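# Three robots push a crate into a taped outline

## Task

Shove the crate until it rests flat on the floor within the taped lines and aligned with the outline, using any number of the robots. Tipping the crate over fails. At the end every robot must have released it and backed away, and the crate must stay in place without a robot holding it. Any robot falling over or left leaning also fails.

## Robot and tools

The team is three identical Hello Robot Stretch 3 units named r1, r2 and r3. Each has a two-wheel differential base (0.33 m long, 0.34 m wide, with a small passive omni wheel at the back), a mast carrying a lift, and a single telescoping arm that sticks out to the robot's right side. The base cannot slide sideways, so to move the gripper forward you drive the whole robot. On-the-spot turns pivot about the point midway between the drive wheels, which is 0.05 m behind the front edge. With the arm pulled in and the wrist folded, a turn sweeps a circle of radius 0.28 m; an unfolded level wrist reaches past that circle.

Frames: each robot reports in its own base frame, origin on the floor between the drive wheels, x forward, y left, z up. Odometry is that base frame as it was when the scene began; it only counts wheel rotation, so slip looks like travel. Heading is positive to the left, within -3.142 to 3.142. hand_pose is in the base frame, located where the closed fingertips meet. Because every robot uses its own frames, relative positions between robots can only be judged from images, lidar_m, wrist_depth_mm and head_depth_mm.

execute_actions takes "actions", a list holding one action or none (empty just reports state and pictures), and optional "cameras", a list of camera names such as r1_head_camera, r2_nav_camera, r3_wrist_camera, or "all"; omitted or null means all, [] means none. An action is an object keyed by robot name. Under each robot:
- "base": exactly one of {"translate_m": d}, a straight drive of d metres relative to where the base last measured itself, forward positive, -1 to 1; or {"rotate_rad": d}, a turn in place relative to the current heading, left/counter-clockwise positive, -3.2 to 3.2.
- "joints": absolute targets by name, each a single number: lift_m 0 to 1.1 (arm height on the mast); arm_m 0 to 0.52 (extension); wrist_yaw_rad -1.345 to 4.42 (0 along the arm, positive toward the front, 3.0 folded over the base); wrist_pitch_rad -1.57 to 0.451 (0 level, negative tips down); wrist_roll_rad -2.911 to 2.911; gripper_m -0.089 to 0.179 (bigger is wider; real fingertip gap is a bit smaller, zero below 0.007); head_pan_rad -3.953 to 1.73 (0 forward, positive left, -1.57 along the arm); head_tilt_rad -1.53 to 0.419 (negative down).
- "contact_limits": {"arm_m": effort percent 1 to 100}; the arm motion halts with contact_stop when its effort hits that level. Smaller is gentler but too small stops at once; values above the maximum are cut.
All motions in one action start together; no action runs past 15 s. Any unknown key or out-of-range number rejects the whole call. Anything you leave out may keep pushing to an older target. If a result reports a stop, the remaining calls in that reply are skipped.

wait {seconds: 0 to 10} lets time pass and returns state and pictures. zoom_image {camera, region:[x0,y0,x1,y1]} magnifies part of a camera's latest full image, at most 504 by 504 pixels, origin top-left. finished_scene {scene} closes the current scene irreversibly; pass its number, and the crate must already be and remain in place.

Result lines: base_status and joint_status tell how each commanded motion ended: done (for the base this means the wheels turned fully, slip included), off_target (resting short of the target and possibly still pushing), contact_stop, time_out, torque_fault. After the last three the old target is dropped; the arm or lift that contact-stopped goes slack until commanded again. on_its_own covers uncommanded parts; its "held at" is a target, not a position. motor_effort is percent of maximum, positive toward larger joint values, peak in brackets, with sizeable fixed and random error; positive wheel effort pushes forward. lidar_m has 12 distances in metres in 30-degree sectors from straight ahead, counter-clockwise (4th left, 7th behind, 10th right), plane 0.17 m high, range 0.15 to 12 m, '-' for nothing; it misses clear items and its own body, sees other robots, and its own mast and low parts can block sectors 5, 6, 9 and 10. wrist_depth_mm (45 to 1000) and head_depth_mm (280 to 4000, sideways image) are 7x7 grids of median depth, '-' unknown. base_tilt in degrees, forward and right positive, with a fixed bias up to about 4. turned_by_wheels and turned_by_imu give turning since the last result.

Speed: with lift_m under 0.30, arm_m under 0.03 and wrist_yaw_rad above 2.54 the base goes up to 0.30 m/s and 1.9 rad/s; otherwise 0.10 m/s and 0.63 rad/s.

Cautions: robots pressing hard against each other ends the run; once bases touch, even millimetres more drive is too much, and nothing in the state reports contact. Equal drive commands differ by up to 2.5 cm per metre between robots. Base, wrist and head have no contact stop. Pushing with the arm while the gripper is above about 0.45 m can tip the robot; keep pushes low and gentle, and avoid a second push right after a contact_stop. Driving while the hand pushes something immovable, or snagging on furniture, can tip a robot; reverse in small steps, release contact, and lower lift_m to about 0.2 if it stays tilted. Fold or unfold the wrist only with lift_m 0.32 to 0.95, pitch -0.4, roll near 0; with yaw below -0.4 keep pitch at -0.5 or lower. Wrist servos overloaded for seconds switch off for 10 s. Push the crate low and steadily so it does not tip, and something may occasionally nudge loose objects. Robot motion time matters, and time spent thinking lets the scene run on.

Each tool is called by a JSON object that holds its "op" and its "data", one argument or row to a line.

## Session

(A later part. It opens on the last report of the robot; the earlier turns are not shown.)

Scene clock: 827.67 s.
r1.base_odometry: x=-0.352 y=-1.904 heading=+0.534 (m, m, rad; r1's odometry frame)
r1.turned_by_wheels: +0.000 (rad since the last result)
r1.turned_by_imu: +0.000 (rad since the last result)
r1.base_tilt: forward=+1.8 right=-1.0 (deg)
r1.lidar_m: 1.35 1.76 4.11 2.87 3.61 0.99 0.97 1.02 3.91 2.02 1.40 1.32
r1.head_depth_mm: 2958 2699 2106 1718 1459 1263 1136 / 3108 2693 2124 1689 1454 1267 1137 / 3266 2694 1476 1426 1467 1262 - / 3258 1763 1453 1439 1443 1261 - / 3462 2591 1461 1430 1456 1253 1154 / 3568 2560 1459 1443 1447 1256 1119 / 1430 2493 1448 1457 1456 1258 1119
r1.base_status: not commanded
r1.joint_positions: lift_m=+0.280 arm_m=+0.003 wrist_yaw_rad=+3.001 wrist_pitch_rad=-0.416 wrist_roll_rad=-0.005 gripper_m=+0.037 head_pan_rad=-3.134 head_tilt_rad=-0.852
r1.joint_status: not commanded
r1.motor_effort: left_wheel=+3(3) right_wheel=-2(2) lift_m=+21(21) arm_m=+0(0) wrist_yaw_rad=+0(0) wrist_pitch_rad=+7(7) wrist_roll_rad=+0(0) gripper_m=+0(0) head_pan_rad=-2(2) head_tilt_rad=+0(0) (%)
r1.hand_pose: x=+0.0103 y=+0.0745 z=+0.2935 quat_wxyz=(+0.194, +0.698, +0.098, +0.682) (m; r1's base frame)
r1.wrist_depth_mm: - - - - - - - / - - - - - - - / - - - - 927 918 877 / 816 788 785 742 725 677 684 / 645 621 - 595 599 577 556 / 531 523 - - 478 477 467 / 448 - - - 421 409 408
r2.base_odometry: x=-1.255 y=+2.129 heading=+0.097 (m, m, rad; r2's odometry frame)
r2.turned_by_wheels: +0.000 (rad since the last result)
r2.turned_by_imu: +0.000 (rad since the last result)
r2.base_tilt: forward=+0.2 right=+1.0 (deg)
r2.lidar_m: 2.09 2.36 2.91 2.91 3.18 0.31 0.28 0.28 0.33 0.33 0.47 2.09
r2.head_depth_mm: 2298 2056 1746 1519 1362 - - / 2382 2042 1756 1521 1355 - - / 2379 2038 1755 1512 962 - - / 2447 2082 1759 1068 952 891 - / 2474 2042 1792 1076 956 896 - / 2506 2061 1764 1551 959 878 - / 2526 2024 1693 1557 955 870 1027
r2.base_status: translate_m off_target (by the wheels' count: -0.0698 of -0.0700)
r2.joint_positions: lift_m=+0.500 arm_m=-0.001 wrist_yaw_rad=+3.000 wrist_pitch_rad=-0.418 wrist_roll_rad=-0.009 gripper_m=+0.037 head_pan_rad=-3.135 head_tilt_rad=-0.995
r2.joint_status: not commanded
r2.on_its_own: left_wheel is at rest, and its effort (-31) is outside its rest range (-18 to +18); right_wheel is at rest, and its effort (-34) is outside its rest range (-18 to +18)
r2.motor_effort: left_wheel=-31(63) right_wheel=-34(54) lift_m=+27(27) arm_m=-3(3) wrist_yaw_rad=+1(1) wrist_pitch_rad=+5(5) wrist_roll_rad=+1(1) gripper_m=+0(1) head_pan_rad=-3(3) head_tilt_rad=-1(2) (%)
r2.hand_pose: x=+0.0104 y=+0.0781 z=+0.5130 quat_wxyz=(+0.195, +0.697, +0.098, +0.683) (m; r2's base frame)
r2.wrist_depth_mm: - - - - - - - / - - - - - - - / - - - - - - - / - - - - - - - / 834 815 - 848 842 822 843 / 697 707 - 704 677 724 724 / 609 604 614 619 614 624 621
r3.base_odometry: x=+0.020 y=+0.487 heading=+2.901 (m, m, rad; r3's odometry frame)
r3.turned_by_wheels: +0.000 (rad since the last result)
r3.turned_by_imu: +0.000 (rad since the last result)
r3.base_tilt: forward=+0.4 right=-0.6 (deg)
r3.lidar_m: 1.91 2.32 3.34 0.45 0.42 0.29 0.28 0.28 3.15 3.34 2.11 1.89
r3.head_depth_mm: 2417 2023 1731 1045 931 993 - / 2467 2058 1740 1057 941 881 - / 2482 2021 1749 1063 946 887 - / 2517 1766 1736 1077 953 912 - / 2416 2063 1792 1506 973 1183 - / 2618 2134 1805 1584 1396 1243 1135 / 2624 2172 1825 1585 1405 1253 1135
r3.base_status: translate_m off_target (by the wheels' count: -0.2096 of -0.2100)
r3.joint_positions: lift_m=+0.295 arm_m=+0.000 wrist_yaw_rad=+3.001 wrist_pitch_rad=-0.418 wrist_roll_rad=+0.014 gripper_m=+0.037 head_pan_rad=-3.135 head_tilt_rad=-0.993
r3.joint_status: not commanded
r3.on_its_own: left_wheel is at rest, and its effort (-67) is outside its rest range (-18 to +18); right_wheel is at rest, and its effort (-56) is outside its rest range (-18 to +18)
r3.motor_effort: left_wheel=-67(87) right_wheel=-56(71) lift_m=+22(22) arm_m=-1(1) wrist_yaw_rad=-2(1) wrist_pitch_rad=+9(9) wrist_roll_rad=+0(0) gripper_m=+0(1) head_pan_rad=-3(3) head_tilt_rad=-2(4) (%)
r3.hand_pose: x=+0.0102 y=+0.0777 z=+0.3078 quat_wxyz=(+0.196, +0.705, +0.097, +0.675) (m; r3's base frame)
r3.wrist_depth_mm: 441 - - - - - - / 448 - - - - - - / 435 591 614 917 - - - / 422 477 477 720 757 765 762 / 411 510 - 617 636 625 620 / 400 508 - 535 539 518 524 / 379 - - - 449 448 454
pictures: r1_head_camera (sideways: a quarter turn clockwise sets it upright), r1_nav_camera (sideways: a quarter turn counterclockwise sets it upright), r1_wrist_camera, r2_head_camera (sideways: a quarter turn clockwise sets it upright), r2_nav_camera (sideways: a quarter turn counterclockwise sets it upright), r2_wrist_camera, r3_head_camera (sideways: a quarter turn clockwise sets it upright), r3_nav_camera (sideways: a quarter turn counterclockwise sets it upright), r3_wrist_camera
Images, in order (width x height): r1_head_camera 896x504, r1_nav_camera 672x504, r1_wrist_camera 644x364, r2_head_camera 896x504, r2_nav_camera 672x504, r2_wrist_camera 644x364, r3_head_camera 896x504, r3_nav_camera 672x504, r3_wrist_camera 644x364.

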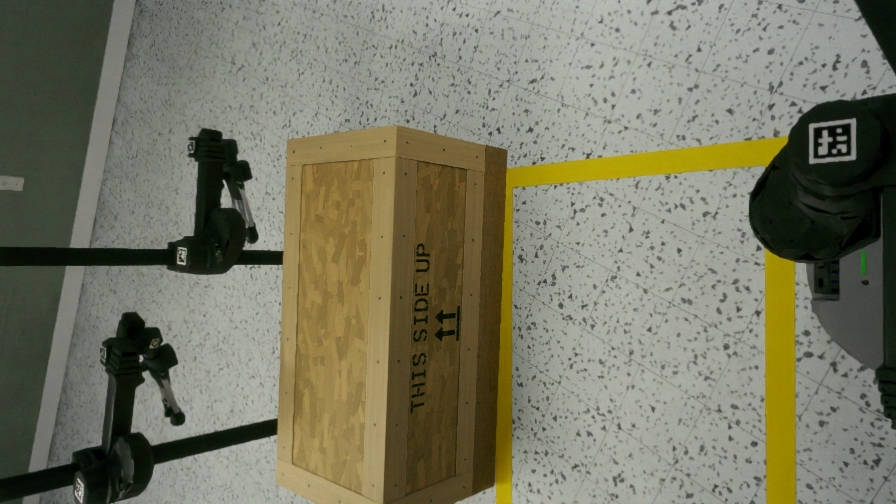

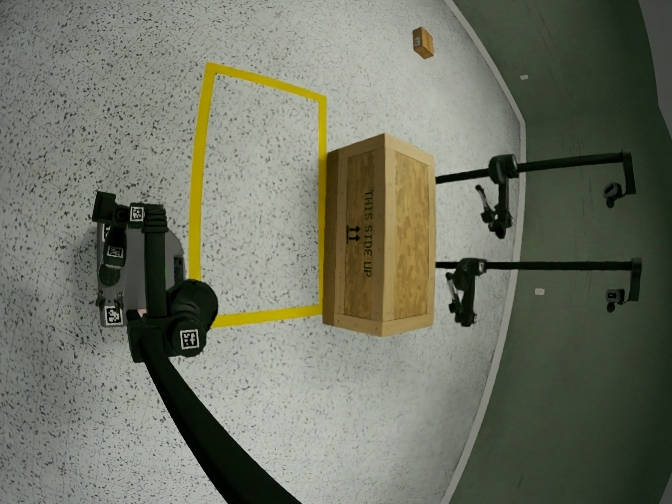

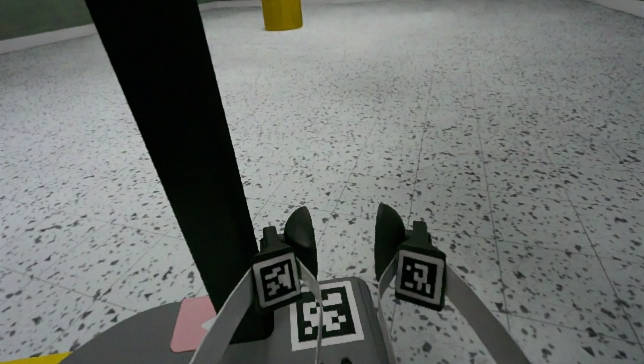

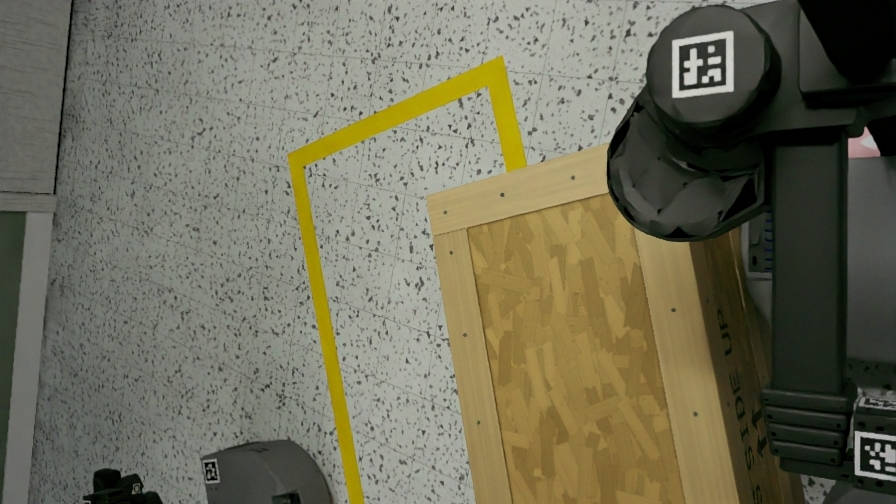

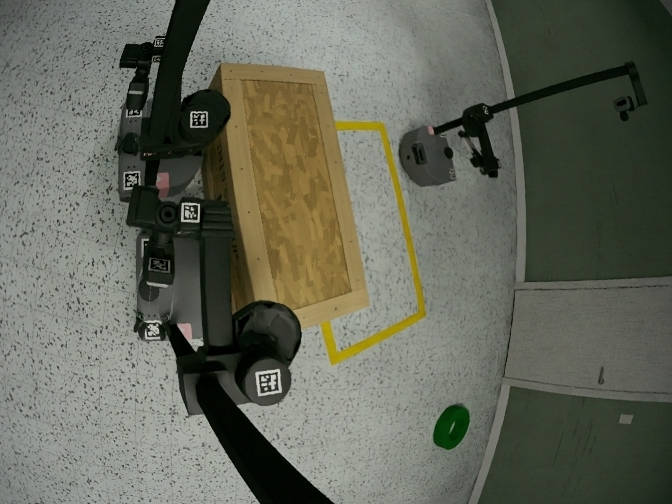

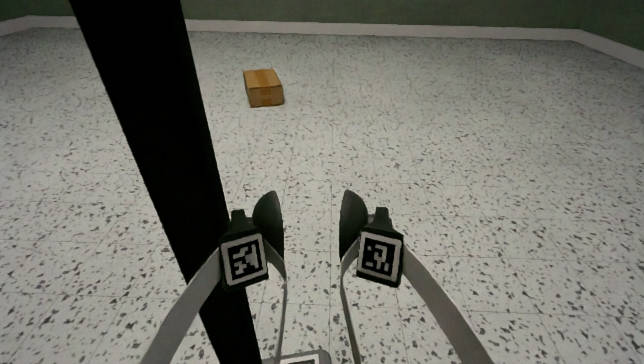

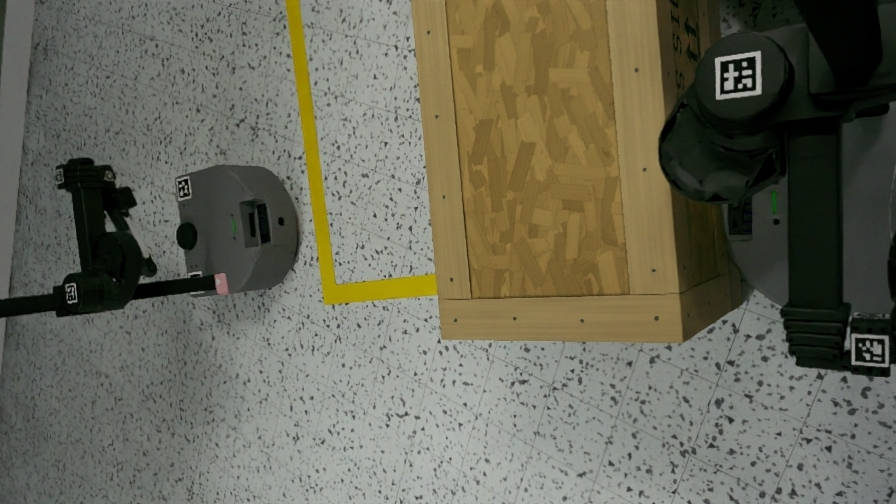

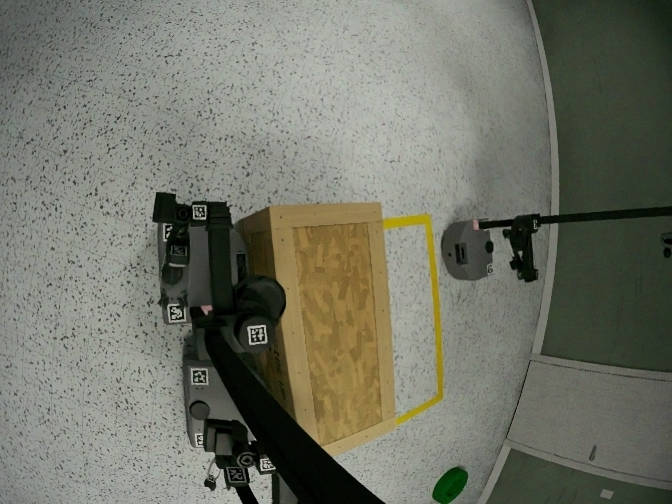

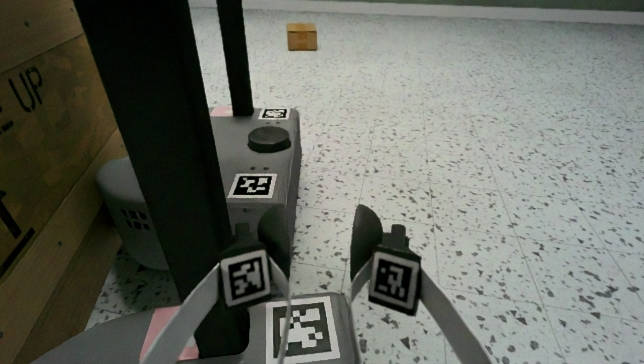

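{"op": "execute_actions", "data": {
  "actions": [
    {"r1":{"base":{"rotate_rad":-0.565}},"r2":{"base":{"translate_m":0.01}},"r3":{"base":{"translate_m":0.01}}}
  ],
  "cameras": []
}}

{"op": "execute_actions", "data": {
  "actions": [
    {"r1":{"base":{"translate_m":-1.0}}}
  ],
  "cameras": ["r1_head_camera","r3_nav_camera"]
}}

Scene clock: 866.93 s.
r1.base_odometry: x=-0.352 y=-1.904 heading=-0.031 (m, m, rad; r1's odometry frame)
r1.turned_by_wheels: -0.565 (rad since the last result)
r1.turned_by_imu: -0.565 (rad since the last result)
r1.base_tilt: forward=+1.9 right=-1.0 (deg)
r1.lidar_m: 1.33 1.34 1.71 3.70 4.83 3.65 3.40 0.97 1.01 3.89 2.12 1.41
r1.head_depth_mm: 3218 2679 2101 1720 1471 1273 1134 / 3164 2679 2088 1718 1461 1267 1132 / 3129 2695 2105 1729 1464 1266 - / 3088 2692 2094 1710 1458 1261 - / 3052 2701 2103 1729 1456 1259 1154 / 2983 2672 2094 1459 1447 1254 1123 / 2969 2666 1450 1300 1422 1260 1111
r1.base_status: done
r1.joint_positions: lift_m=+0.280 arm_m=+0.003 wrist_yaw_rad=+3.001 wrist_pitch_rad=-0.416 wrist_roll_rad=-0.005 gripper_m=+0.037 head_pan_rad=-3.134 head_tilt_rad=-0.852
r1.joint_status: not commanded
r1.motor_effort: left_wheel=+3(12) right_wheel=-3(8) lift_m=+21(20) arm_m=+0(0) wrist_yaw_rad=+0(1) wrist_pitch_rad=+6(6) wrist_roll_rad=+0(0) gripper_m=+0(0) head_pan_rad=-2(2) head_tilt_rad=+0(0) (%)
r1.hand_pose: x=+0.0103 y=+0.0745 z=+0.2935 quat_wxyz=(+0.194, +0.698, +0.098, +0.682) (m; r1's base frame)
r1.wrist_depth_mm: - - - - - - - / - - - - - - - / - - - 985 938 932 896 / 820 813 745 756 723 706 684 / 655 644 - 593 599 566 556 / 530 525 - - 478 488 465 / 450 - - - 415 414 406
r2.base_odometry: x=-1.245 y=+2.130 heading=+0.097 (m, m, rad; r2's odometry frame)
r2.turned_by_wheels: +0.000 (rad since the last result)
r2.turned_by_imu: -0.001 (rad since the last result)
r2.base_tilt: forward=+0.2 right=+0.9 (deg)
r2.lidar_m: 2.08 2.36 2.91 2.91 3.17 0.32 0.29 0.29 0.34 0.33 0.47 2.09
r2.head_depth_mm: 2323 2031 1745 1526 1358 - - / 2372 2040 1750 1521 1362 - - / 2402 2044 1759 1508 966 - - / 2441 2054 1762 1070 955 934 - / 2485 2061 1771 1065 951 892 - / 2523 2079 1774 1546 955 893 - / 2497 2016 1737 1545 957 885 1061
r2.base_status: done
r2.joint_positions: lift_m=+0.500 arm_m=-0.001 wrist_yaw_rad=+3.000 wrist_pitch_rad=-0.418 wrist_roll_rad=-0.009 gripper_m=+0.037 head_pan_rad=-3.135 head_tilt_rad=-0.995
r2.joint_status: not commanded
r2.motor_effort: left_wheel=+0(24) right_wheel=+1(26) lift_m=+27(27) arm_m=-3(3) wrist_yaw_rad=+1(1) wrist_pitch_rad=+5(5) wrist_roll_rad=+1(0) gripper_m=+0(1) head_pan_rad=-3(3) head_tilt_rad=-2(1) (%)
r2.hand_pose: x=+0.0104 y=+0.0781 z=+0.5130 quat_wxyz=(+0.195, +0.697, +0.098, +0.683) (m; r2's base frame)
r2.wrist_depth_mm: - - - - - - - / - - - - - - - / - - - - - - - / - - - - - - - / 817 813 - 839 831 840 820 / 683 702 - 716 688 712 715 / 601 609 605 606 613 618 626
r3.base_odometry: x=+0.011 y=+0.490 heading=+2.901 (m, m, rad; r3's odometry frame)
r3.turned_by_wheels: +0.000 (rad since the last result)
r3.turned_by_imu: -0.001 (rad since the last result)
r3.base_tilt: forward=+0.4 right=-0.5 (deg)
r3.lidar_m: 1.90 2.31 3.33 0.45 0.44 0.30 0.29 0.29 3.16 3.32 2.09 1.89
r3.head_depth_mm: 2399 1997 1717 1048 932 1032 - / 2453 2054 1742 1058 939 882 - / 2485 1972 1766 1066 946 890 - / 2535 1809 1744 1074 957 956 - / 1508 2051 1788 1507 975 1181 - / 2595 2152 1819 1576 1393 1247 1132 / 2649 2165 1840 1585 1405 1262 1140
r3.base_status: done
r3.joint_positions: lift_m=+0.295 arm_m=+0.000 wrist_yaw_rad=+3.001 wrist_pitch_rad=-0.418 wrist_roll_rad=+0.014 gripper_m=+0.037 head_pan_rad=-3.135 head_tilt_rad=-0.993
r3.joint_status: not commanded
r3.motor_effort: left_wheel=+0(50) right_wheel=+0(43) lift_m=+22(22) arm_m=-1(1) wrist_yaw_rad=-1(1) wrist_pitch_rad=+9(9) wrist_roll_rad=+0(0) gripper_m=+0(1) head_pan_rad=-2(3) head_tilt_rad=-2(3) (%)
r3.hand_pose: x=+0.0102 y=+0.0777 z=+0.3078 quat_wxyz=(+0.196, +0.705, +0.097, +0.675) (m; r3's base frame)
r3.wrist_depth_mm: 462 - - - - - - / 462 - - - - - - / 449 609 614 930 - - - / 438 473 475 713 754 762 762 / 426 510 - 616 637 624 622 / 415 515 - 531 535 521 522 / 393 - - - 454 451 452
pictures: none
No camera images: the call's "cameras" was empty. Leave "cameras" out to get every camera's image.

Scene clock: 871.93 s.
r1.base_odometry: x=-1.351 y=-1.874 heading=-0.030 (m, m, rad; r1's odometry frame)
r1.turned_by_wheels: +0.000 (rad since the last result)
r1.turned_by_imu: +0.002 (rad since the last result)
r1.base_tilt: forward=+1.8 right=-1.0 (deg)
r1.lidar_m: 2.31 2.35 2.98 2.50 2.53 2.61 2.43 2.47 0.35 0.27 0.45 2.46
r1.head_depth_mm: 2255 2558 2130 1717 1460 1271 1143 / 2265 2496 2099 1729 1463 1264 1138 / 2212 2501 2095 1725 1453 1264 - / 2176 2473 2099 1716 1466 1266 - / 2164 2436 2092 1702 1453 1253 1156 / 2168 2421 2107 1709 1457 1254 1121 / 2117 2386 2102 1697 1442 1256 1117
r1.base_status: done
r1.joint_positions: lift_m=+0.280 arm_m=+0.003 wrist_yaw_rad=+3.001 wrist_pitch_rad=-0.416 wrist_roll_rad=-0.005 gripper_m=+0.037 head_pan_rad=-3.134 head_tilt_rad=-0.852
r1.joint_status: not commanded
r1.motor_effort: left_wheel=+3(10) right_wheel=-2(8) lift_m=+21(21) arm_m=-1(0) wrist_yaw_rad=+0(0) wrist_pitch_rad=+6(7) wrist_roll_rad=+0(0) gripper_m=+0(0) head_pan_rad=-1(1) head_tilt_rad=+0(0) (%)
r1.hand_pose: x=+0.0103 y=+0.0745 z=+0.2935 quat_wxyz=(+0.194, +0.698, +0.098, +0.682) (m; r1's base frame)
r1.wrist_depth_mm: - - - - - - - / - - - - - - - / - - - 939 969 917 884 / 805 791 770 748 708 692 676 / 636 609 - 608 605 558 559 / 534 528 - - 477 490 468 / 454 - - - 420 415 407
r2.base_odometry: x=-1.245 y=+2.130 heading=+0.097 (m, m, rad; r2's odometry frame)
r2.turned_by_wheels: +0.000 (rad since the last result)
r2.turned_by_imu: -0.001 (rad since the last result)
r2.base_tilt: forward=+0.2 right=+1.0 (deg)
r2.lidar_m: 2.08 2.34 2.92 2.90 3.18 0.32 0.29 0.29 0.35 0.33 0.47 2.09
r2.head_depth_mm: 2352 2013 1734 1522 1361 - - / 2378 2040 1726 1535 1362 - - / 2396 2042 1754 1510 967 - - / 2449 2063 1760 1064 950 930 - / 2496 2043 1767 1071 957 896 - / 2521 2069 1761 1544 957 889 - / 2488 2072 1776 1535 959 887 1066
r2.base_status: not commanded
r2.joint_positions: lift_m=+0.500 arm_m=-0.001 wrist_yaw_rad=+3.000 wrist_pitch_rad=-0.418 wrist_roll_rad=-0.009 gripper_m=+0.037 head_pan_rad=-3.135 head_tilt_rad=-0.995
r2.joint_status: not commanded
r2.motor_effort: left_wheel=+0(0) right_wheel=+0(1) lift_m=+27(27) arm_m=-3(3) wrist_yaw_rad=+1(0) wrist_pitch_rad=+5(5) wrist_roll_rad=+1(1) gripper_m=+0(1) head_pan_rad=-3(3) head_tilt_rad=-1(2) (%)
r2.hand_pose: x=+0.0104 y=+0.0781 z=+0.5130 quat_wxyz=(+0.195, +0.697, +0.098, +0.683) (m; r2's base frame)
r2.wrist_depth_mm: - - - - - - - / - - - - - - - / - - - - - - - / - - - - - - - / 810 821 - 825 867 838 838 / 694 688 - 707 684 702 725 / 601 616 608 615 615 615 620
r3.base_odometry: x=+0.011 y=+0.490 heading=+2.901 (m, m, rad; r3's odometry frame)
r3.turned_by_wheels: +0.000 (rad since the last result)
r3.turned_by_imu: -0.001 (rad since the last result)
r3.base_tilt: forward=+0.4 right=-0.6 (deg)
r3.lidar_m: 1.90 2.31 3.34 0.45 0.43 0.30 0.29 0.29 3.16 3.33 2.09 1.89
r3.head_depth_mm: 2421 2023 1720 1049 933 1029 - / 2443 2031 1727 1056 939 881 - / 2494 2075 1753 1063 946 888 - / 2521 2085 1782 1076 955 956 - / 2553 2111 1799 1514 971 1183 - / 2608 2124 1810 1322 1320 1249 1130 / 2654 2144 1831 1161 1268 1262 1136
r3.base_status: not commanded
r3.joint_positions: lift_m=+0.295 arm_m=+0.000 wrist_yaw_rad=+3.001 wrist_pitch_rad=-0.418 wrist_roll_rad=+0.014 gripper_m=+0.037 head_pan_rad=-3.135 head_tilt_rad=-0.993
r3.joint_status: not commanded
r3.motor_effort: left_wheel=+0(0) right_wheel=+0(0) lift_m=+22(22) arm_m=-1(1) wrist_yaw_rad=-1(1) wrist_pitch_rad=+9(9) wrist_roll_rad=+0(0) gripper_m=+1(1) head_pan_rad=-3(3) head_tilt_rad=-4(3) (%)
r3.hand_pose: x=+0.0102 y=+0.0777 z=+0.3078 quat_wxyz=(+0.196, +0.705, +0.097, +0.675) (m; r3's base frame)
r3.wrist_depth_mm: 454 - - - - - - / 458 - - - - - - / 452 611 615 919 - - - / 434 474 473 717 752 765 759 / 423 506 - 618 641 624 627 / 415 517 - 536 536 527 521 / 390 - - - 450 452 454
pictures: r1_head_camera (sideways: a quarter turn clockwise sets it upright), r3_nav_camera (sideways: a quarter turn counterclockwise sets it upright)
Images, in order (width x height): r1_head_camera 896x504, r3_nav_camera 672x504.

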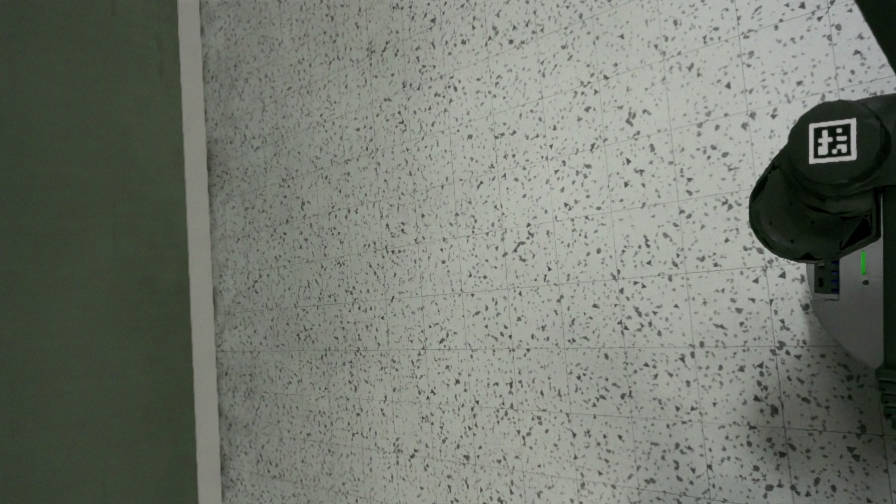

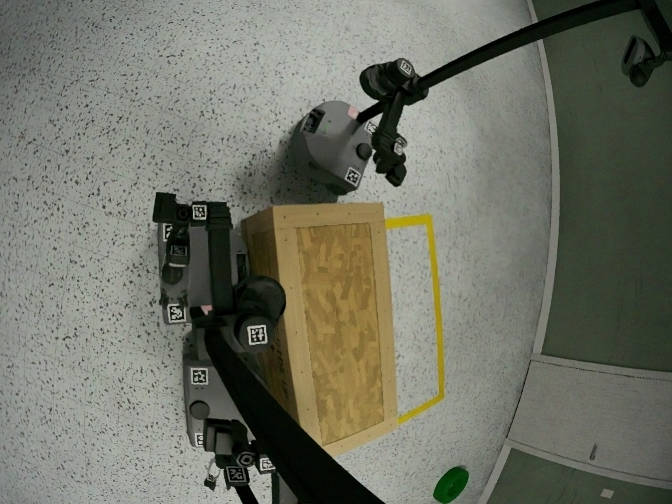

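{"op": "execute_actions", "data": {
  "actions": [
    {"r1":{"base":{"translate_m":-0.35}}}
  ],
  "cameras": []
}}

{"op": "execute_actions", "data": {
  "actions": [
    {"r1":{"base":{"rotate_rad":2.40},"joints":{"head_tilt_rad":-1.0}}}
  ],
  "cameras": ["r1_head_camera","r1_nav_camera"]
}}

Scene clock: 879.73 s.
r1.base_odometry: x=-1.701 y=-1.863 heading=-0.030 (m, m, rad; r1's odometry frame)
r1.turned_by_wheels: +0.000 (rad since the last result)
r1.turned_by_imu: +0.001 (rad since the last result)
r1.base_tilt: forward=+1.9 right=-1.0 (deg)
r1.lidar_m: 2.65 2.69 3.41 2.43 3.31 2.25 2.09 2.12 2.70 0.43 0.42 0.44
r1.head_depth_mm: 1931 2268 2084 1729 1466 1268 1143 / 1916 2191 2104 1717 1456 1271 1141 / 1904 2205 2087 1731 1470 1265 - / 1873 2159 2110 1722 1452 1265 - / 1860 2158 2095 1689 1450 1256 1150 / 1834 2139 2087 1714 1450 1256 1121 / 1811 2088 2095 1714 1459 1268 1114
r1.base_status: done
r1.joint_positions: lift_m=+0.280 arm_m=+0.003 wrist_yaw_rad=+3.001 wrist_pitch_rad=-0.416 wrist_roll_rad=-0.005 gripper_m=+0.037 head_pan_rad=-3.134 head_tilt_rad=-0.852
r1.joint_status: not commanded
r1.motor_effort: left_wheel=+3(8) right_wheel=-2(9) lift_m=+21(20) arm_m=+0(0) wrist_yaw_rad=+0(1) wrist_pitch_rad=+7(6) wrist_roll_rad=+0(0) gripper_m=+0(1) head_pan_rad=-2(1) head_tilt_rad=+0(0) (%)
r1.hand_pose: x=+0.0103 y=+0.0745 z=+0.2935 quat_wxyz=(+0.194, +0.698, +0.098, +0.682) (m; r1's base frame)
r1.wrist_depth_mm: - - - - - - - / - - - - - - - / - - - 959 961 907 888 / 846 806 758 752 722 705 671 / 628 636 - 596 596 563 555 / 542 521 - - 472 479 467 / 455 - - - 416 414 410
r2.base_odometry: x=-1.245 y=+2.130 heading=+0.097 (m, m, rad; r2's odometry frame)
r2.turned_by_wheels: +0.000 (rad since the last result)
r2.turned_by_imu: -0.001 (rad since the last result)
r2.base_tilt: forward=+0.3 right=+0.9 (deg)
r2.lidar_m: 2.08 2.35 2.91 2.91 3.17 0.32 0.29 0.29 0.35 0.33 0.47 2.09
r2.head_depth_mm: 2310 2042 1734 1520 1356 - - / 2387 2056 1755 1529 1359 - - / 2408 2044 1757 1504 961 - - / 2432 2057 1759 1073 953 932 - / 2518 2070 1766 1073 951 891 - / 2512 2063 1765 1547 956 894 - / 2480 2082 1779 1547 956 886 1061
r2.base_status: not commanded
r2.joint_positions: lift_m=+0.500 arm_m=-0.001 wrist_yaw_rad=+3.000 wrist_pitch_rad=-0.418 wrist_roll_rad=-0.009 gripper_m=+0.037 head_pan_rad=-3.135 head_tilt_rad=-0.995
r2.joint_status: not commanded
r2.motor_effort: left_wheel=+0(1) right_wheel=+2(1) lift_m=+28(27) arm_m=-3(3) wrist_yaw_rad=+1(1) wrist_pitch_rad=+5(5) wrist_roll_rad=+1(1) gripper_m=-1(1) head_pan_rad=-3(3) head_tilt_rad=-1(2) (%)
r2.hand_pose: x=+0.0104 y=+0.0781 z=+0.5130 quat_wxyz=(+0.195, +0.697, +0.098, +0.683) (m; r2's base frame)
r2.wrist_depth_mm: - - - - - - - / - - - - - - - / - - - - - - - / - - - - - - - / 814 824 - 830 873 858 841 / 698 704 - 704 688 716 712 / 612 614 611 615 614 619 628
r3.base_odometry: x=+0.011 y=+0.490 heading=+2.901 (m, m, rad; r3's odometry frame)
r3.turned_by_wheels: +0.000 (rad since the last result)
r3.turned_by_imu: -0.001 (rad since the last result)
r3.base_tilt: forward=+0.4 right=-0.5 (deg)
r3.lidar_m: 1.90 2.30 3.35 0.45 0.44 0.30 0.29 0.29 0.72 3.32 2.09 1.89
r3.head_depth_mm: 2416 2019 1718 1049 934 1029 - / 2469 2053 1743 1058 939 883 - / 2489 2062 1753 1067 944 889 - / 2536 2095 1778 1076 954 954 - / 2584 2107 1795 1511 975 1185 - / 2582 2144 1807 1572 1381 1240 1128 / 2661 2164 1839 1586 1406 1204 1130
r3.base_status: not commanded
r3.joint_positions: lift_m=+0.295 arm_m=+0.000 wrist_yaw_rad=+3.001 wrist_pitch_rad=-0.418 wrist_roll_rad=+0.014 gripper_m=+0.037 head_pan_rad=-3.135 head_tilt_rad=-0.993
r3.joint_status: not commanded
r3.motor_effort: left_wheel=+0(0) right_wheel=+0(0) lift_m=+22(22) arm_m=-1(1) wrist_yaw_rad=-1(1) wrist_pitch_rad=+9(9) wrist_roll_rad=+0(0) gripper_m=+0(0) head_pan_rad=-3(4) head_tilt_rad=-4(3) (%)
r3.hand_pose: x=+0.0102 y=+0.0777 z=+0.3078 quat_wxyz=(+0.196, +0.705, +0.097, +0.675) (m; r3's base frame)
r3.wrist_depth_mm: 452 - - - - - - / 462 - - - - - - / 448 611 622 933 - - - / 435 475 476 724 765 768 770 / 428 503 - 616 643 619 621 / 414 512 - 538 536 524 521 / 391 - - - 454 451 455
pictures: none
No camera images: the call's "cameras" was empty. Leave "cameras" out to get every camera's image.

Scene clock: 882.43 s.
r1.base_odometry: x=-1.701 y=-1.863 heading=+2.370 (m, m, rad; r1's odometry frame)
r1.turned_by_wheels: +2.400 (rad since the last result)
r1.turned_by_imu: +2.400 (rad since the last result)
r1.base_tilt: forward=+1.9 right=-1.0 (deg)
r1.lidar_m: 2.54 2.10 2.09 2.32 0.81 0.42 0.42 2.66 2.65 2.94 4.65 2.43
r1.head_depth_mm: 2621 2125 1285 1139 1165 1186 1069 / 2648 2137 1246 1080 981 1208 1060 / 2600 2134 1240 1069 992 - - / 2602 2117 1791 1069 1062 - - / 2496 2107 1778 1529 1329 1242 - / 2562 2109 1777 1536 1350 1215 - / 2560 2086 1787 1533 1350 1207 1089
r1.base_status: done
r1.joint_positions: lift_m=+0.280 arm_m=+0.003 wrist_yaw_rad=+3.001 wrist_pitch_rad=-0.416 wrist_roll_rad=-0.005 gripper_m=+0.037 head_pan_rad=-3.134 head_tilt_rad=-0.988
r1.joint_status: all done
r1.motor_effort: left_wheel=-3(10) right_wheel=+2(12) lift_m=+21(21) arm_m=+0(1) wrist_yaw_rad=+0(1) wrist_pitch_rad=+7(7) wrist_roll_rad=+0(0) gripper_m=-1(1) head_pan_rad=-1(0) head_tilt_rad=-5(15) (%)
r1.hand_pose: x=+0.0103 y=+0.0744 z=+0.2935 quat_wxyz=(+0.194, +0.698, +0.098, +0.682) (m; r1's base frame)
r1.wrist_depth_mm: 563 - - - - - - / - - - - - - - / 661 654 - 989 937 896 872 / 503 571 773 757 727 692 686 / 478 579 - 589 602 563 552 / 432 524 - - 472 483 460 / 418 - - - 415 413 402
r2.base_odometry: x=-1.245 y=+2.130 heading=+0.097 (m, m, rad; r2's odometry frame)
r2.turned_by_wheels: +0.000 (rad since the last result)
r2.turned_by_imu: +0.000 (rad since the last result)
r2.base_tilt: forward=+0.3 right=+0.9 (deg)
r2.lidar_m: 2.08 2.34 2.91 2.91 3.18 0.32 0.29 0.29 0.34 0.33 0.47 2.09
r2.head_depth_mm: 2324 2045 1734 1524 1357 - - / 2350 2033 1761 1530 1359 - - / 2410 2039 1765 1511 963 - - / 2441 2055 1761 1071 955 928 - / 2459 2055 1766 1077 956 895 - / 2508 2060 1761 1544 953 892 - / 2504 2078 1766 1556 957 886 1059
r2.base_status: not commanded
r2.joint_positions: lift_m=+0.500 arm_m=-0.001 wrist_yaw_rad=+3.000 wrist_pitch_rad=-0.418 wrist_roll_rad=-0.009 gripper_m=+0.037 head_pan_rad=-3.135 head_tilt_rad=-0.995
r2.joint_status: not commanded
r2.motor_effort: left_wheel=+0(0) right_wheel=+2(1) lift_m=+28(27) arm_m=-3(3) wrist_yaw_rad=+1(1) wrist_pitch_rad=+5(5) wrist_roll_rad=+1(1) gripper_m=+0(0) head_pan_rad=-3(2) head_tilt_rad=-2(1) (%)
r2.hand_pose: x=+0.0104 y=+0.0781 z=+0.5130 quat_wxyz=(+0.195, +0.697, +0.098, +0.683) (m; r2's base frame)
r2.wrist_depth_mm: - - - - - - - / - - - - - - - / - - - - - - - / - - - - - - - / 827 829 - 828 843 842 844 / 699 695 - 701 694 710 709 / 606 608 604 617 612 611 627
r3.base_odometry: x=+0.011 y=+0.490 heading=+2.901 (m, m, rad; r3's odometry frame)
r3.turned_by_wheels: +0.000 (rad since the last result)
r3.turned_by_imu: +0.000 (rad since the last result)
r3.base_tilt: forward=+0.5 right=-0.6 (deg)
r3.lidar_m: 1.90 2.31 3.34 0.45 0.44 0.30 0.29 0.29 0.58 3.33 2.09 1.89
r3.head_depth_mm: 2430 2022 1721 1050 933 1028 - / 2456 2047 1740 1056 938 883 - / 2451 2060 1756 1067 946 887 - / 2520 2081 1781 1075 956 953 - / 2574 2117 1807 1513 976 1180 - / 2599 2137 1816 1568 1340 1228 1135 / 2613 2162 1835 1592 1190 1172 1139
r3.base_status: not commanded
r3.joint_positions: lift_m=+0.295 arm_m=+0.000 wrist_yaw_rad=+3.001 wrist_pitch_rad=-0.418 wrist_roll_rad=+0.014 gripper_m=+0.037 head_pan_rad=-3.135 head_tilt_rad=-0.993
r3.joint_status: not commanded
r3.motor_effort: left_wheel=+0(0) right_wheel=+0(0) lift_m=+22(22) arm_m=-1(1) wrist_yaw_rad=+0(1) wrist_pitch_rad=+9(9) wrist_roll_rad=+0(0) gripper_m=+0(0) head_pan_rad=-3(4) head_tilt_rad=-4(4) (%)
r3.hand_pose: x=+0.0102 y=+0.0777 z=+0.3078 quat_wxyz=(+0.196, +0.705, +0.097, +0.675) (m; r3's base frame)
r3.wrist_depth_mm: 460 - - - - - - / 459 - - - - - - / 449 615 614 931 - - - / 436 470 476 718 751 767 767 / 427 505 - 611 644 617 619 / 415 515 - 535 542 526 527 / 391 - - - 451 453 455
pictures: r1_head_camera (sideways: a quarter turn clockwise sets it upright), r1_nav_camera (sideways: a quarter turn counterclockwise sets it upright)
Images, in order (width x height): r1_head_camera 896x504, r1_nav_camera 672x504.

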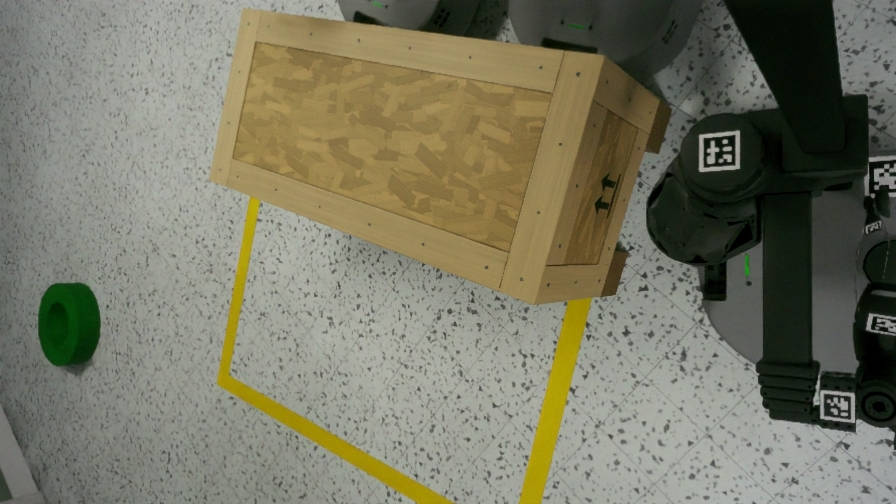

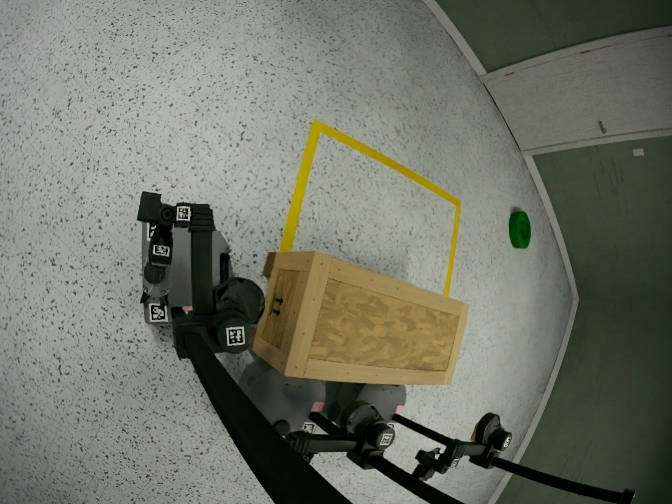

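{"op": "execute_actions", "data": {
  "actions": [
    {"r1":{"base":{"translate_m":-0.13},"joints":{"lift_m":0.36}},"r3":{"joints":{"lift_m":0.42}}}
  ],
  "cameras": []
}}

{"op": "execute_actions", "data": {
  "actions": [
    {"r1":{"base":{"translate_m":-0.10}},"r2":{"base":{"translate_m":-0.11}},"r3":{"base":{"translate_m":-0.11}}}
  ],
  "cameras": ["r1_head_camera","r1_nav_camera","r3_head_camera"]
}}

Scene clock: 891.27 s.
r1.base_odometry: x=-1.608 y=-1.954 heading=+2.369 (m, m, rad; r1's odometry frame)
r1.turned_by_wheels: +0.000 (rad since the last result)
r1.turned_by_imu: +0.000 (rad since the last result)
r1.base_tilt: forward=+1.9 right=-1.0 (deg)
r1.lidar_m: 2.64 2.18 2.17 2.41 0.34 0.30 0.30 2.58 2.57 2.84 4.51 2.52
r1.head_depth_mm: 2616 2140 1239 1101 981 1068 1066 / 2646 2126 1238 1076 949 885 - / 2614 2132 1245 1072 943 - - / 2644 2114 1780 1482 943 - - / 2426 2097 1781 1531 1352 1228 - / 2561 2090 1778 1530 1356 1225 - / 2547 2114 1770 1533 1342 1204 1088
r1.base_status: done
r1.joint_positions: lift_m=+0.360 arm_m=+0.003 wrist_yaw_rad=+3.001 wrist_pitch_rad=-0.416 wrist_roll_rad=-0.005 gripper_m=+0.037 head_pan_rad=-3.134 head_tilt_rad=-0.989
r1.joint_status: all done
r1.motor_effort: left_wheel=-2(15) right_wheel=+3(7) lift_m=+39(41) arm_m=+0(0) wrist_yaw_rad=-1(1) wrist_pitch_rad=+6(7) wrist_roll_rad=+0(0) gripper_m=+0(0) head_pan_rad=-1(2) head_tilt_rad=-5(5) (%)
r1.hand_pose: x=+0.0103 y=+0.0744 z=+0.3728 quat_wxyz=(+0.194, +0.698, +0.098, +0.682) (m; r1's base frame)
r1.wrist_depth_mm: 570 - - - - - - / - - - - - - - / 313 - - - - - - / 302 571 908 878 864 827 808 / 304 408 - 712 727 680 645 / 308 402 - 593 560 573 565 / 310 416 - 532 490 493 494
r2.base_odometry: x=-1.245 y=+2.130 heading=+0.097 (m, m, rad; r2's odometry frame)
r2.turned_by_wheels: +0.000 (rad since the last result)
r2.turned_by_imu: -0.001 (rad since the last result)
r2.base_tilt: forward=+0.2 right=+0.9 (deg)
r2.lidar_m: 2.08 2.35 2.91 2.91 3.18 0.32 0.28 0.29 0.34 0.33 0.47 2.08
r2.head_depth_mm: 2313 2024 1748 1526 1355 - - / 2364 2048 1748 1526 1357 - - / 2416 2054 1756 1500 963 - - / 2459 2068 1754 1073 954 930 - / 2483 2078 1756 1072 951 893 - / 2477 2073 1758 1546 958 894 - / 2465 2076 1779 1548 959 886 1062
r2.base_status: not commanded
r2.joint_positions: lift_m=+0.500 arm_m=-0.001 wrist_yaw_rad=+3.000 wrist_pitch_rad=-0.418 wrist_roll_rad=-0.009 gripper_m=+0.037 head_pan_rad=-3.135 head_tilt_rad=-0.995
r2.joint_status: not commanded
r2.motor_effort: left_wheel=+0(1) right_wheel=+1(1) lift_m=+28(28) arm_m=-3(3) wrist_yaw_rad=+0(0) wrist_pitch_rad=+5(5) wrist_roll_rad=+1(1) gripper_m=+0(0) head_pan_rad=-2(3) head_tilt_rad=-2(2) (%)
r2.hand_pose: x=+0.0104 y=+0.0781 z=+0.5130 quat_wxyz=(+0.195, +0.697, +0.098, +0.683) (m; r2's base frame)
r2.wrist_depth_mm: - - - - - - - / - - - - - - - / - - - - - - - / - - - - - - - / 812 832 - 826 848 821 841 / 696 709 - 701 691 715 721 / 603 612 611 608 613 620 630
r3.base_odometry: x=+0.011 y=+0.490 heading=+2.901 (m, m, rad; r3's odometry frame)
r3.turned_by_wheels: +0.000 (rad since the last result)
r3.turned_by_imu: -0.001 (rad since the last result)
r3.base_tilt: forward=+0.4 right=-0.5 (deg)
r3.lidar_m: 1.90 2.31 3.34 0.45 0.44 0.30 0.29 0.29 0.52 3.35 2.09 1.89
r3.head_depth_mm: 2414 2013 1728 1049 935 - - / 2456 2043 1744 1058 940 - - / 2487 2066 1768 1066 948 - - / 2513 2084 1774 1076 955 955 - / 2561 2117 1798 1513 975 1181 - / 2580 2141 1820 1512 1202 1212 1149 / 2626 2167 1839 869 893 1200 1137
r3.base_status: not commanded
r3.joint_positions: lift_m=+0.420 arm_m=+0.000 wrist_yaw_rad=+3.001 wrist_pitch_rad=-0.418 wrist_roll_rad=+0.014 gripper_m=+0.037 head_pan_rad=-3.135 head_tilt_rad=-0.993
r3.joint_status: all done
r3.motor_effort: left_wheel=+0(0) right_wheel=+0(0) lift_m=+29(32) arm_m=-1(1) wrist_yaw_rad=-1(1) wrist_pitch_rad=+9(9) wrist_roll_rad=+0(0) gripper_m=-1(1) head_pan_rad=-3(2) head_tilt_rad=-3(4) (%)
r3.hand_pose: x=+0.0102 y=+0.0777 z=+0.4325 quat_wxyz=(+0.196, +0.705, +0.097, +0.675) (m; r3's base frame)
r3.wrist_depth_mm: - - - - - - - / 544 - - - - - - / 447 620 - - - - - / 438 613 701 925 968 978 - / 425 565 - 758 830 798 792 / 422 557 - 645 696 669 664 / 409 555 570 576 578 579 582
pictures: none
No camera images: the call's "cameras" was empty. Leave "cameras" out to get every camera's image.

Scene clock: 894.43 s.
r1.base_odometry: x=-1.537 y=-2.024 heading=+2.371 (m, m, rad; r1's odometry frame)
r1.turned_by_wheels: +0.001 (rad since the last result)
r1.turned_by_imu: +0.211 (rad since the last result)
r1.base_tilt: forward=+1.9 right=-0.9 (deg)
r1.lidar_m: 2.41 2.22 2.24 0.58 0.28 0.27 0.27 2.52 2.55 3.17 2.57 3.65
r1.head_depth_mm: 2589 2133 1244 1075 948 873 1074 / 2601 2103 1243 1077 947 872 1060 / 2406 2114 1769 1064 943 - - / 2581 2083 1789 1538 942 - - / 2578 2094 1771 1534 1354 1232 - / 2476 2068 1784 1527 1353 1211 - / 2360 2081 1754 1534 1344 1202 1089
r1.base_status: translate_m off_target (by the wheels' count: -0.0999 of -0.1000)
r1.joint_positions: lift_m=+0.360 arm_m=+0.003 wrist_yaw_rad=+3.001 wrist_pitch_rad=-0.416 wrist_roll_rad=-0.005 gripper_m=+0.037 head_pan_rad=-3.135 head_tilt_rad=-0.992
r1.joint_status: not commanded
r1.on_its_own: left_wheel is at rest, and its effort (+19) is outside its rest range (-18 to +18); right_wheel is at rest, and its effort (-51) is outside its rest range (-18 to +18)
r1.motor_effort: left_wheel=+19(72) right_wheel=-51(84) lift_m=+37(39) arm_m=+0(0) wrist_yaw_rad=-1(3) wrist_pitch_rad=+7(7) wrist_roll_rad=+0(0) gripper_m=+0(0) head_pan_rad=-1(1) head_tilt_rad=-4(4) (%)
r1.hand_pose: x=+0.0103 y=+0.0744 z=+0.3728 quat_wxyz=(+0.195, +0.698, +0.098, +0.682) (m; r1's base frame)
r1.wrist_depth_mm: - - - - - - - / - - - - - - - / 280 294 - - - - - / 248 302 603 812 862 811 827 / 254 326 - 720 696 685 656 / 262 337 - 591 574 585 560 / 269 345 - 537 493 489 488
r2.base_odometry: x=-1.354 y=+2.119 heading=+0.096 (m, m, rad; r2's odometry frame)
r2.turned_by_wheels: -0.001 (rad since the last result)
r2.turned_by_imu: -0.019 (rad since the last result)
r2.base_tilt: forward=+0.2 right=+0.9 (deg)
r2.lidar_m: 2.18 2.44 2.93 2.93 3.09 0.31 0.27 0.28 0.33 0.34 0.47 2.19
r2.head_depth_mm: 2282 2076 1748 1513 1357 - - / 2329 2045 1746 1531 1356 - - / 2327 2066 1759 1538 965 - - / 2410 2045 1767 1070 955 890 - / 2420 2064 1775 1068 955 892 - / 2450 2078 1778 1549 961 882 - / 2479 2068 1786 1537 959 874 1038
r2.base_status: translate_m off_target (by the wheels' count: -0.1097 of -0.1100)
r2.joint_positions: lift_m=+0.500 arm_m=-0.001 wrist_yaw_rad=+3.000 wrist_pitch_rad=-0.418 wrist_roll_rad=-0.009 gripper_m=+0.037 head_pan_rad=-3.135 head_tilt_rad=-0.995
r2.joint_status: not commanded
r2.on_its_own: left_wheel is at rest, and its effort (-55) is outside its rest range (-18 to +18); right_wheel is at rest, and its effort (-29) is outside its rest range (-18 to +18)
r2.motor_effort: left_wheel=-55(88) right_wheel=-29(56) lift_m=+28(28) arm_m=-3(3) wrist_yaw_rad=+0(0) wrist_pitch_rad=+5(5) wrist_roll_rad=+1(1) gripper_m=+0(0) head_pan_rad=-3(3) head_tilt_rad=-1(2) (%)
r2.hand_pose: x=+0.0104 y=+0.0781 z=+0.5129 quat_wxyz=(+0.195, +0.697, +0.098, +0.683) (m; r2's base frame)
r2.wrist_depth_mm: - - - - - - - / - - - - - - - / - - - - - - - / - - - - - - - / 804 825 - 816 860 849 841 / 693 700 - 705 690 719 722 / 605 603 618 621 623 619 624
r3.base_odometry: x=+0.117 y=+0.464 heading=+2.901 (m, m, rad; r3's odometry frame)
r3.turned_by_wheels: +0.000 (rad since the last result)
r3.turned_by_imu: -0.038 (rad since the last result)
r3.base_tilt: forward=+0.4 right=-0.6 (deg)
r3.lidar_m: 1.98 2.35 3.37 0.46 0.45 0.30 0.28 0.28 0.45 3.70 2.24 1.98
r3.head_depth_mm: 2421 2013 1732 1052 935 - - / 2456 2041 1750 1054 944 - - / 2477 2068 1758 1068 950 - - / 2513 2074 1781 1075 954 903 - / 2569 2127 1795 1512 974 1135 - / 2605 2128 1831 1541 1158 1131 1148 / 2658 2156 1829 1586 753 1164 1139
r3.base_status: translate_m off_target (by the wheels' count: -0.1096 of -0.1100)
r3.joint_positions: lift_m=+0.420 arm_m=+0.000 wrist_yaw_rad=+3.001 wrist_pitch_rad=-0.418 wrist_roll_rad=+0.014 gripper_m=+0.037 head_pan_rad=-3.135 head_tilt_rad=-0.993
r3.joint_status: not commanded
r3.on_its_own: left_wheel is at rest, and its effort (-60) is outside its rest range (-18 to +18); right_wheel is at rest, and its effort (-50) is outside its rest range (-18 to +18)
r3.motor_effort: left_wheel=-60(90) right_wheel=-50(72) lift_m=+28(29) arm_m=-1(1) wrist_yaw_rad=-1(1) wrist_pitch_rad=+9(9) wrist_roll_rad=+0(0) gripper_m=+0(0) head_pan_rad=-3(3) head_tilt_rad=-2(3) (%)
r3.hand_pose: x=+0.0102 y=+0.0777 z=+0.4326 quat_wxyz=(+0.196, +0.705, +0.097, +0.675) (m; r3's base frame)
r3.wrist_depth_mm: - - - - - - - / 571 - - - - - - / 471 649 - - - - - / 453 651 690 971 966 981 - / 439 562 - 789 820 797 799 / 423 559 - 664 690 675 688 / 410 559 565 578 578 586 586
pictures: r1_head_camera (sideways: a quarter turn clockwise sets it upright), r1_nav_camera (sideways: a quarter turn counterclockwise sets it upright), r3_head_camera (sideways: a quarter turn clockwise sets it upright)
Images, in order (width x height): r1_head_camera 896x504, r1_nav_camera 672x504, r3_head_camera 896x504.

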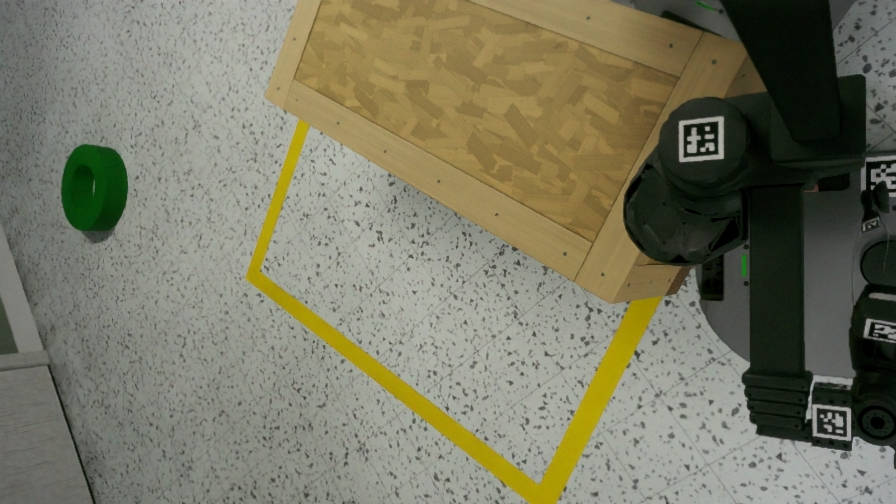

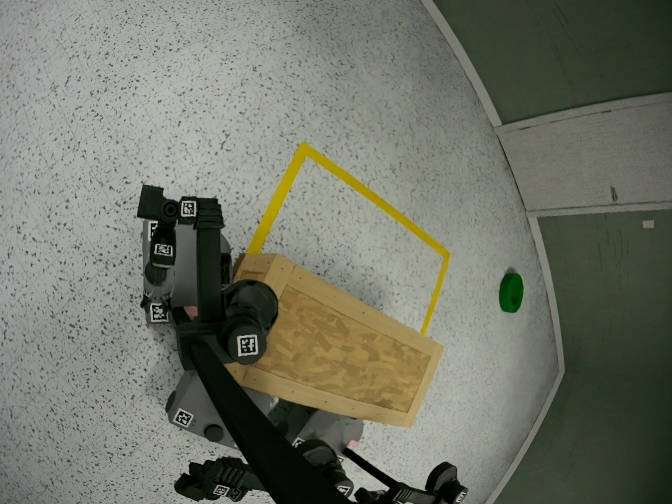

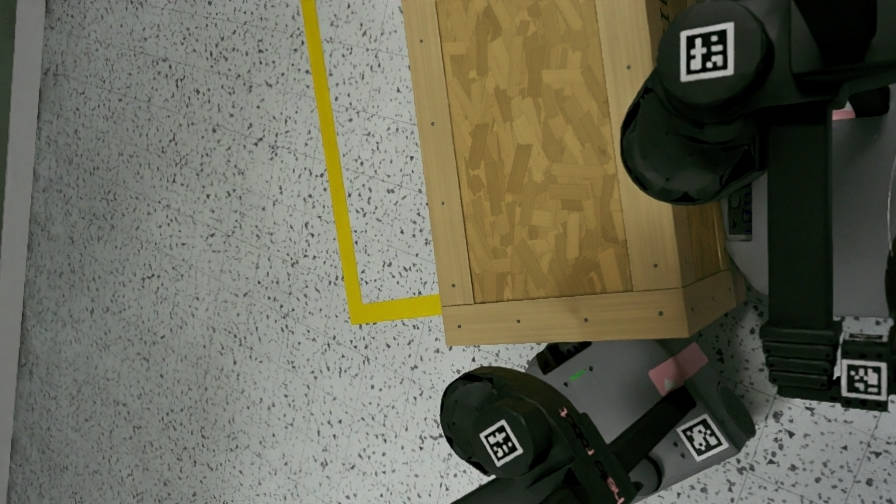

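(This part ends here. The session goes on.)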